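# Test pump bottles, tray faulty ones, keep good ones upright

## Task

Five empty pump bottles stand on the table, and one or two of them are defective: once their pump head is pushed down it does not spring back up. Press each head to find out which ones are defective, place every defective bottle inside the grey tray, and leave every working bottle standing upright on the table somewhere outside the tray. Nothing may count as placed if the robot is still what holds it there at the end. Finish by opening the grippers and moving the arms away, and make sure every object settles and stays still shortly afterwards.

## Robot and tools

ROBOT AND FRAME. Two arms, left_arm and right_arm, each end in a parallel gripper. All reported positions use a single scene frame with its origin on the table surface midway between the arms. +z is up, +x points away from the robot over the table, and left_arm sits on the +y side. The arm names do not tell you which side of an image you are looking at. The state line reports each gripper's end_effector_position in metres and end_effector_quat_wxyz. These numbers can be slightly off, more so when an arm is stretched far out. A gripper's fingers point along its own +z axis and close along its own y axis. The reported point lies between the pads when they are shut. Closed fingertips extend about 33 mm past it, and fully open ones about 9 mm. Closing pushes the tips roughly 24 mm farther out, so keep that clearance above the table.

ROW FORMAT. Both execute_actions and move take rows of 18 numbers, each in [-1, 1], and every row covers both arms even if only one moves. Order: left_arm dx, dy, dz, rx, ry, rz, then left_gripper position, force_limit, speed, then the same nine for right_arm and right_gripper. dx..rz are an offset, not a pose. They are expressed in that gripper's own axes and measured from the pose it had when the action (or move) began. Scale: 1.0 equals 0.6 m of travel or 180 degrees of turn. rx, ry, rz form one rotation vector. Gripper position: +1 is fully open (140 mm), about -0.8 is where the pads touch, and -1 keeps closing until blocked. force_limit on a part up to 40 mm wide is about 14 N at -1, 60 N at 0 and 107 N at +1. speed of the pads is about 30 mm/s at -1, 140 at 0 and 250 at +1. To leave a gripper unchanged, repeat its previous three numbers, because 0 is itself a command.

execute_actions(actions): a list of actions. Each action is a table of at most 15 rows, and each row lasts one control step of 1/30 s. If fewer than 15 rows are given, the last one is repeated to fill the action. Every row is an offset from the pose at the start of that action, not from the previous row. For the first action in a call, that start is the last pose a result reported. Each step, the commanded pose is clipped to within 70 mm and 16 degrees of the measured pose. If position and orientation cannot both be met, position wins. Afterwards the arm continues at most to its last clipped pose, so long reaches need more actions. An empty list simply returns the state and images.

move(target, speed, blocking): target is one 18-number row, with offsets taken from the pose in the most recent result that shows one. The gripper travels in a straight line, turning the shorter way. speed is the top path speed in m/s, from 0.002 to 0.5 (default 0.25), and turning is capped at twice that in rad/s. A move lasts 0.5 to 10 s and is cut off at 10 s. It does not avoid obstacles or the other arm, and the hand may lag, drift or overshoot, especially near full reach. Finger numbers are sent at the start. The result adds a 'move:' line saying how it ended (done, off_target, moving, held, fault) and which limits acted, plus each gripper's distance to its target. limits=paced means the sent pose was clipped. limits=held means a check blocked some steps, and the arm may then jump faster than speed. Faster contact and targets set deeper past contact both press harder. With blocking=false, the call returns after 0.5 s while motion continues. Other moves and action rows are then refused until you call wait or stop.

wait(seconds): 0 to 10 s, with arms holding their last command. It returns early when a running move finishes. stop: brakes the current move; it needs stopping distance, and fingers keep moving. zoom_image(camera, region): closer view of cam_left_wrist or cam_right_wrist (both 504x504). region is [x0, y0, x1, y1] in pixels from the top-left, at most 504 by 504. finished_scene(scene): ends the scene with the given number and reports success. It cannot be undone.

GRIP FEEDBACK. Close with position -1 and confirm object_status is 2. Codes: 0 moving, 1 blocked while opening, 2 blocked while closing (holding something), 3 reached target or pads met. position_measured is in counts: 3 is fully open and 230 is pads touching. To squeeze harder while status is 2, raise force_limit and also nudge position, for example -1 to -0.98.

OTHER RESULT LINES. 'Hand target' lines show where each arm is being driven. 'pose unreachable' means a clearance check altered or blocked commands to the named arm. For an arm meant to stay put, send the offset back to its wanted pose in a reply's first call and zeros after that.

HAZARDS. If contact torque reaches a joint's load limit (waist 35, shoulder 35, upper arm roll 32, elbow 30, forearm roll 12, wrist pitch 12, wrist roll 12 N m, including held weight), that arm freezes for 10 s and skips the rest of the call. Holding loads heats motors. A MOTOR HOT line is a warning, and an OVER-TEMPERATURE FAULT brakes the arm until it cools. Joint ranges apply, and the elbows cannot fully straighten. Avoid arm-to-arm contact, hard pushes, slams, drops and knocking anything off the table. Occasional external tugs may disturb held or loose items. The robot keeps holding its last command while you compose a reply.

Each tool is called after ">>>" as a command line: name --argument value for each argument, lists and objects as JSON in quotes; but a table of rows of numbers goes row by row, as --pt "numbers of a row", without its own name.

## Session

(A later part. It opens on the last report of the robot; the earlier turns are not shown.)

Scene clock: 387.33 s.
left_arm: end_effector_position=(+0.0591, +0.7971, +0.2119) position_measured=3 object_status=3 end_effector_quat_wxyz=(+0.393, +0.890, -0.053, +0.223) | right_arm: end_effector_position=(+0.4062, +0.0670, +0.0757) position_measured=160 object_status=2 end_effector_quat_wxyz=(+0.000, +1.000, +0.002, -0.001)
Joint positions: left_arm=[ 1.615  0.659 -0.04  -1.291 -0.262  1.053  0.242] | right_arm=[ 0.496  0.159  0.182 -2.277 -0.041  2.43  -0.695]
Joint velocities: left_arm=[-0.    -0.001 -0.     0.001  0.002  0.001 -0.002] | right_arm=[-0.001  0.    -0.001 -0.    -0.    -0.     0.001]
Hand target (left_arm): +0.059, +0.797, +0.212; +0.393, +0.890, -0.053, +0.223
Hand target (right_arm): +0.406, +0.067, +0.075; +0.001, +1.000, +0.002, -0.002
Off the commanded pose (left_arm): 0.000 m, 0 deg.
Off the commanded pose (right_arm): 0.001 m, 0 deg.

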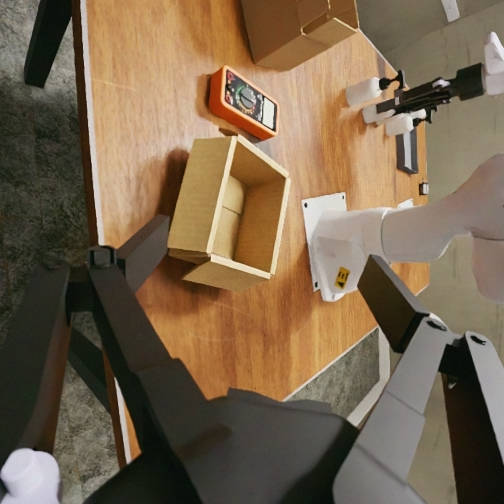

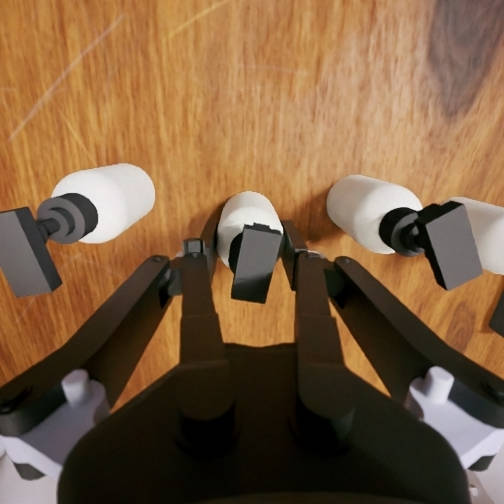

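>>> move --target '[0,0,0,0,0,0,1,0,0,0,0,-0.274,0,0.0006,0.0013,-1,0,0]' --speed 0.3

>>> move --target '[0,0,0,0,0,0,1,0,0,0.018,0.648,0.005,0,0,0,-1,0,0]' --speed 0.4

Scene clock: 391.13 s.
left_arm: end_effector_position=(+0.0591, +0.7971, +0.2119) position_measured=3 object_status=3 end_effector_quat_wxyz=(+0.393, +0.890, -0.053, +0.223) | right_arm: end_effector_position=(+0.4061, +0.0687, +0.2402) position_measured=160 object_status=2 end_effector_quat_wxyz=(-0.000, +1.000, +0.001, +0.002)
Joint positions: left_arm=[ 1.615  0.659 -0.04  -1.291 -0.262  1.053  0.242] | right_arm=[ 0.496 -0.067  0.183 -2.093  0.011  2.03  -0.725]
Joint velocities: left_arm=[-0.    -0.     0.001 -0.001  0.001 -0.001  0.002] | right_arm=[ 0.001 -0.     0.001 -0.001  0.    -0.011 -0.005]
Hand target (left_arm): +0.059, +0.797, +0.212; +0.393, +0.890, -0.053, +0.223
Hand target (right_arm): +0.406, +0.068, +0.240; -0.000, +1.000, +0.001, -0.001
Off the commanded pose (left_arm): 0.000 m, 0 deg.
Off the commanded pose (right_arm): 0.002 m, 0 deg.
move: done

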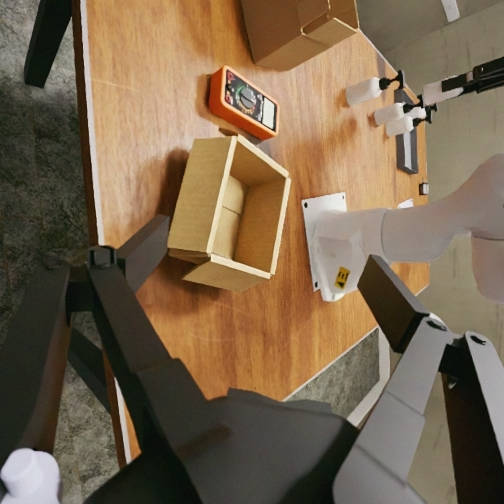

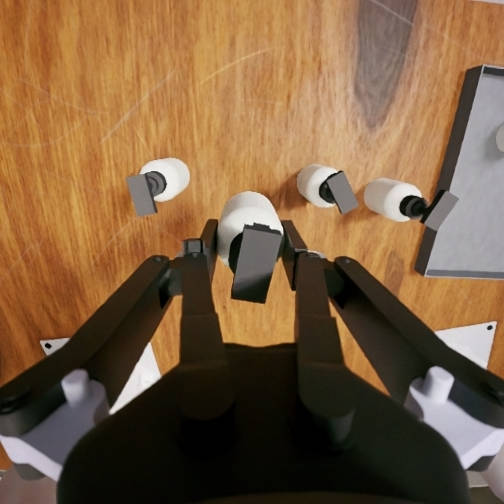

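Scene clock: 393.10 s.
left_arm: end_effector_position=(+0.0591, +0.7971, +0.2119) position_measured=3 object_status=3 end_effector_quat_wxyz=(+0.393, +0.890, -0.053, +0.223) | right_arm: end_effector_position=(+0.4164, -0.3183, +0.2376) position_measured=160 object_status=2 end_effector_quat_wxyz=(-0.003, +1.000, -0.006, +0.003)
Joint positions: left_arm=[ 1.615  0.659 -0.04  -1.291 -0.262  1.053  0.242] | right_arm=[ 0.307 -0.666 -0.397 -2.603 -0.257  1.971 -1.296]
Joint velocities: left_arm=[-0.    -0.001 -0.001  0.001 -0.    -0.     0.002] | right_arm=[ 0.    -0.001  0.    -0.001 -0.003 -0.002 -0.027]
Hand target (left_arm): +0.059, +0.797, +0.212; +0.393, +0.890, -0.053, +0.223
Hand target (right_arm): +0.415, -0.319, +0.237; -0.001, +1.000, +0.001, +0.002
Off the commanded pose (left_arm): 0.000 m, 0 deg.
Off the commanded pose (right_arm): 0.002 m, 1 deg.
move: done

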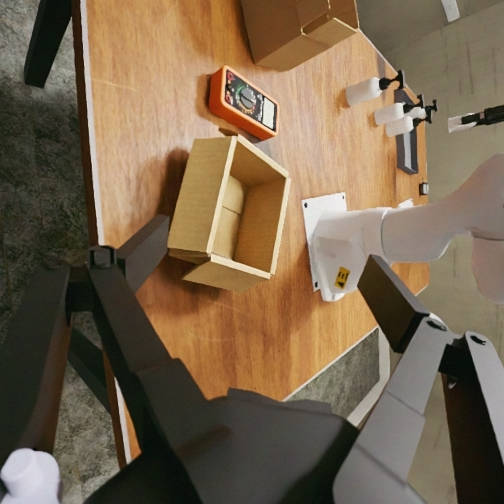

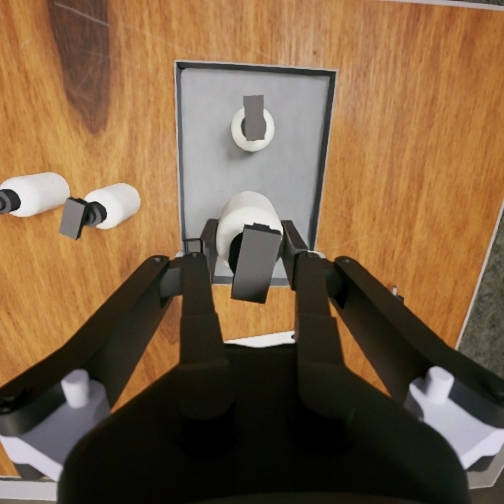

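>>> move --target '[0,0,0,0,0,0,1,0,0,-0.003,0.006,0.2493,-0.0019,-0.0019,-0.0038,-1,0,0]' --speed 0.25

>>> move --target '[0,0,0,0,0,0,1,0,0,0,0,0.019,0,0,0,-1,0,0]' --speed 0.03

Scene clock: 398.87 s.
left_arm: end_effector_position=(+0.0591, +0.7971, +0.2119) position_measured=3 object_status=3 end_effector_quat_wxyz=(+0.393, +0.890, -0.053, +0.223) | right_arm: end_effector_position=(+0.4132, -0.3221, +0.0874) position_measured=160 object_status=2 end_effector_quat_wxyz=(+0.002, +1.000, -0.002, -0.002)
Joint positions: left_arm=[ 1.615  0.659 -0.04  -1.291 -0.262  1.053  0.242] | right_arm=[ 0.329 -0.398 -0.525 -2.822 -0.312  2.444 -1.31 ]
Joint velocities: left_arm=[ 0.    -0.    -0.001 -0.     0.001  0.    -0.001] | right_arm=[-0.    -0.    -0.     0.001 -0.     0.012 -0.001]
Hand target (left_arm): +0.059, +0.797, +0.212; +0.393, +0.890, -0.053, +0.223
Hand target (right_arm): +0.416, -0.322, +0.088; +0.001, +1.000, -0.000, +0.001
Off the commanded pose (left_arm): 0.000 m, 0 deg.
Off the commanded pose (right_arm): 0.003 m, 0 deg.
move: done

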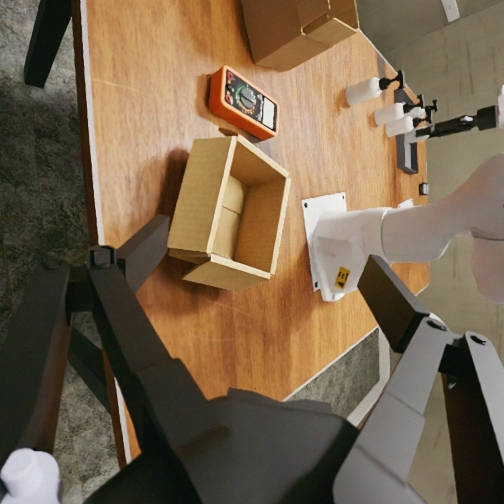

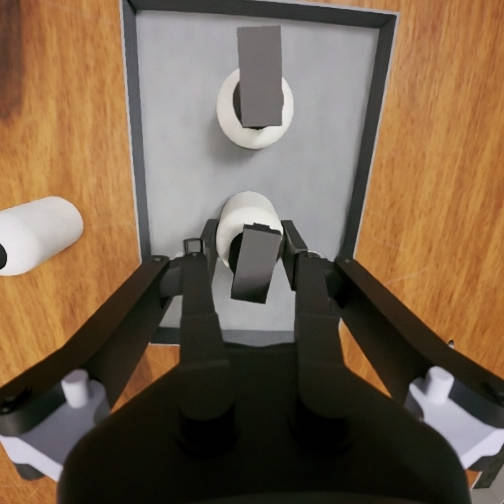

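Scene clock: 399.60 s.
left_arm: end_effector_position=(+0.0591, +0.7971, +0.2119) position_measured=3 object_status=3 end_effector_quat_wxyz=(+0.393, +0.890, -0.053, +0.223) | right_arm: end_effector_position=(+0.4128, -0.3231, +0.0769) position_measured=160 object_status=2 end_effector_quat_wxyz=(+0.003, +1.000, -0.003, -0.004)
Joint positions: left_arm=[ 1.615  0.659 -0.04  -1.291 -0.262  1.053  0.242] | right_arm=[ 0.335 -0.365 -0.535 -2.829 -0.312  2.481 -1.31 ]
Joint velocities: left_arm=[-0.001  0.001  0.001  0.001  0.    -0.001 -0.001] | right_arm=[ 0.006  0.004 -0.006  0.001  0.     0.019  0.   ]
Hand target (left_arm): +0.059, +0.797, +0.212; +0.393, +0.890, -0.053, +0.223
Hand target (right_arm): +0.413, -0.322, +0.076; +0.002, +1.000, -0.002, -0.002
Off the commanded pose (left_arm): 0.000 m, 0 deg.
Off the commanded pose (right_arm): 0.001 m, 0 deg.
move: done

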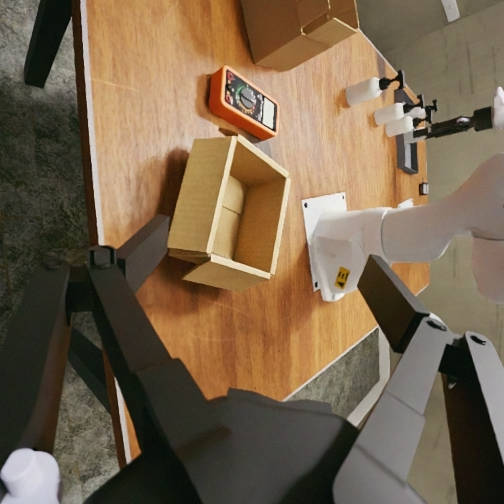

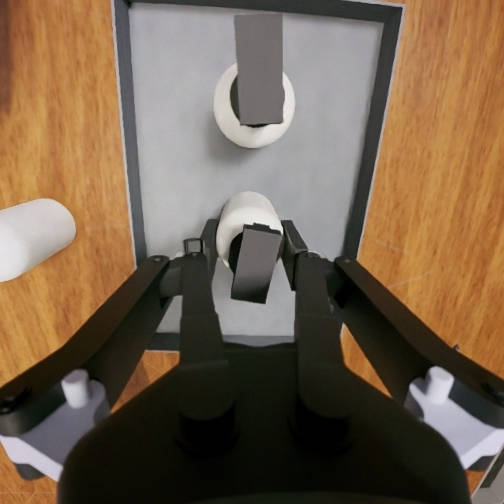

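Bottle is at the tray floor. Release and retreat.

>>> execute_actions --actions '[[[0,0,0,0,0,0,1,0,0,0,0,0.002,0,0,0,0.15,0,0.5]]]'

>>> move --target '[0,0,0,0,0,0,1,0,0,0,0,-0.3,0,0,0,0.15,0,0.5]' --speed 0.3

>>> zoom_image --camera "cam_left_wrist" --region '[330, 50, 470, 190]'

Scene clock: 402.37 s.
left_arm: end_effector_position=(+0.0591, +0.7971, +0.2119) position_measured=3 object_status=3 end_effector_quat_wxyz=(+0.393, +0.890, -0.053, +0.223) | right_arm: end_effector_position=(+0.4132, -0.3231, +0.0764) position_measured=110 object_status=3 end_effector_quat_wxyz=(+0.003, +1.000, -0.003, -0.003)
Joint positions: left_arm=[ 1.615  0.659 -0.04  -1.291 -0.262  1.053  0.242] | right_arm=[ 0.336 -0.363 -0.536 -2.829 -0.312  2.484 -1.31 ]
Joint velocities: left_arm=[-0.001 -0.     0.    -0.     0.001  0.001  0.001] | right_arm=[-0.    -0.    -0.001  0.    -0.001 -0.    -0.001]
Hand target (left_arm): +0.059, +0.797, +0.212; +0.393, +0.890, -0.053, +0.223
Hand target (right_arm): +0.413, -0.323, +0.076; +0.003, +1.000, -0.003, -0.004
Off the commanded pose (left_arm): 0.000 m, 0 deg.
Off the commanded pose (right_arm): 0.001 m, 0 deg.

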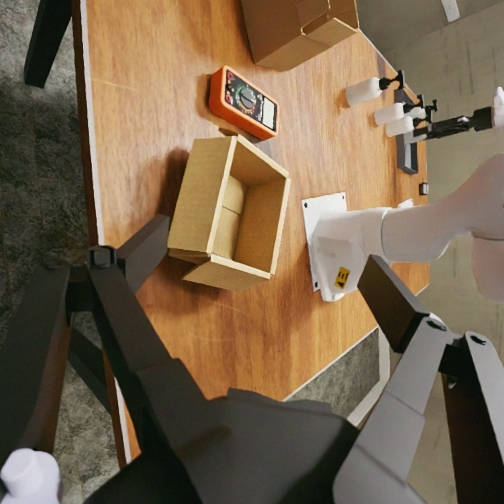

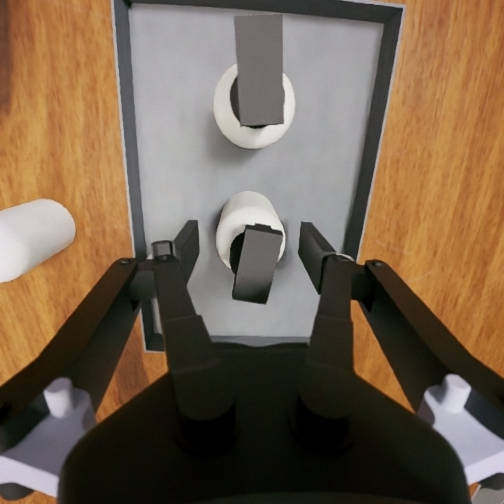

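Scene clock: 403.80 s.
left_arm: end_effector_position=(+0.0591, +0.7971, +0.2119) position_measured=3 object_status=3 end_effector_quat_wxyz=(+0.393, +0.890, -0.053, +0.223) | right_arm: end_effector_position=(+0.4152, -0.3216, +0.2553) position_measured=110 object_status=3 end_effector_quat_wxyz=(+0.004, +1.000, -0.002, -0.002)
Joint positions: left_arm=[ 1.615  0.659 -0.04  -1.291 -0.262  1.053  0.242] | right_arm=[ 0.308 -0.67  -0.383 -2.558 -0.255  1.908 -1.305]
Joint velocities: left_arm=[-0.     0.    -0.    -0.    -0.001  0.     0.   ] | right_arm=[ 0.001 -0.002  0.     0.001 -0.001 -0.012 -0.001]
Hand target (left_arm): +0.059, +0.797, +0.212; +0.393, +0.890, -0.053, +0.223
Hand target (right_arm): +0.414, -0.321, +0.256; +0.003, +1.000, -0.002, -0.003
Off the commanded pose (left_arm): 0.000 m, 0 deg.
Off the commanded pose (right_arm): 0.001 m, 0 deg.
move: done

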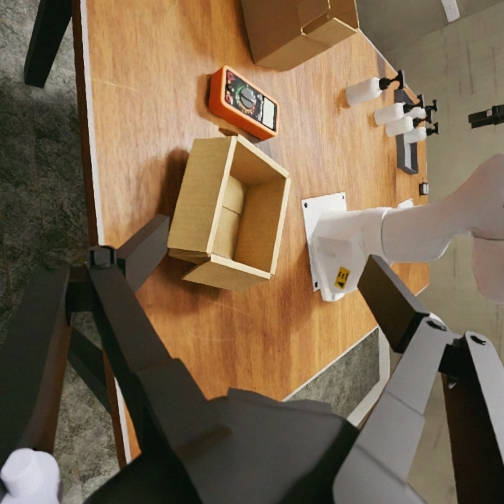

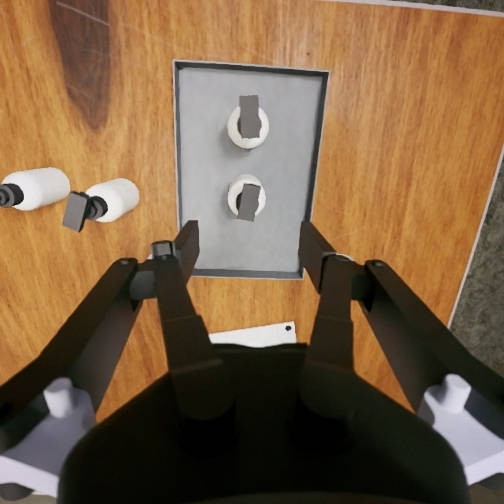

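Region (330, 50, 470, 190) of cam_left_wrist's 504x504 image, scaled by 3.600, with more detail than that image has.

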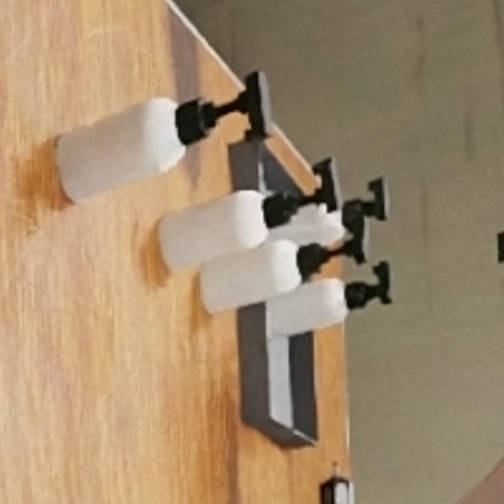

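>>> zoom_image --camera "cam_left_wrist" --region '[395, 85, 455, 145]'

Region (395, 85, 455, 145) of cam_left_wrist's 504x504 image, scaled by 8.400, with more detail than that image has.

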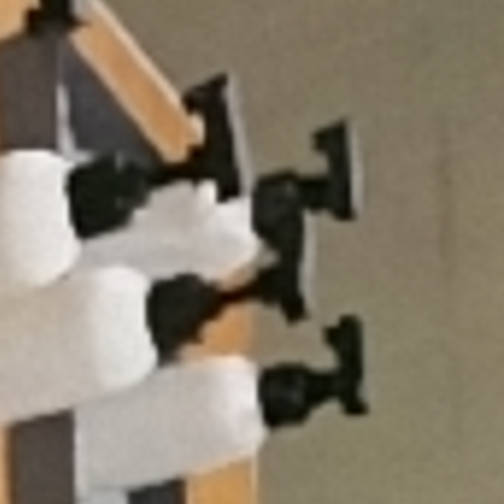

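Both bottles in the tray still have their heads down, and the three good ones are upright with their heads up. Finishing scene 1.

>>> finished_scene --scene 1

The scene is finished: the task was done.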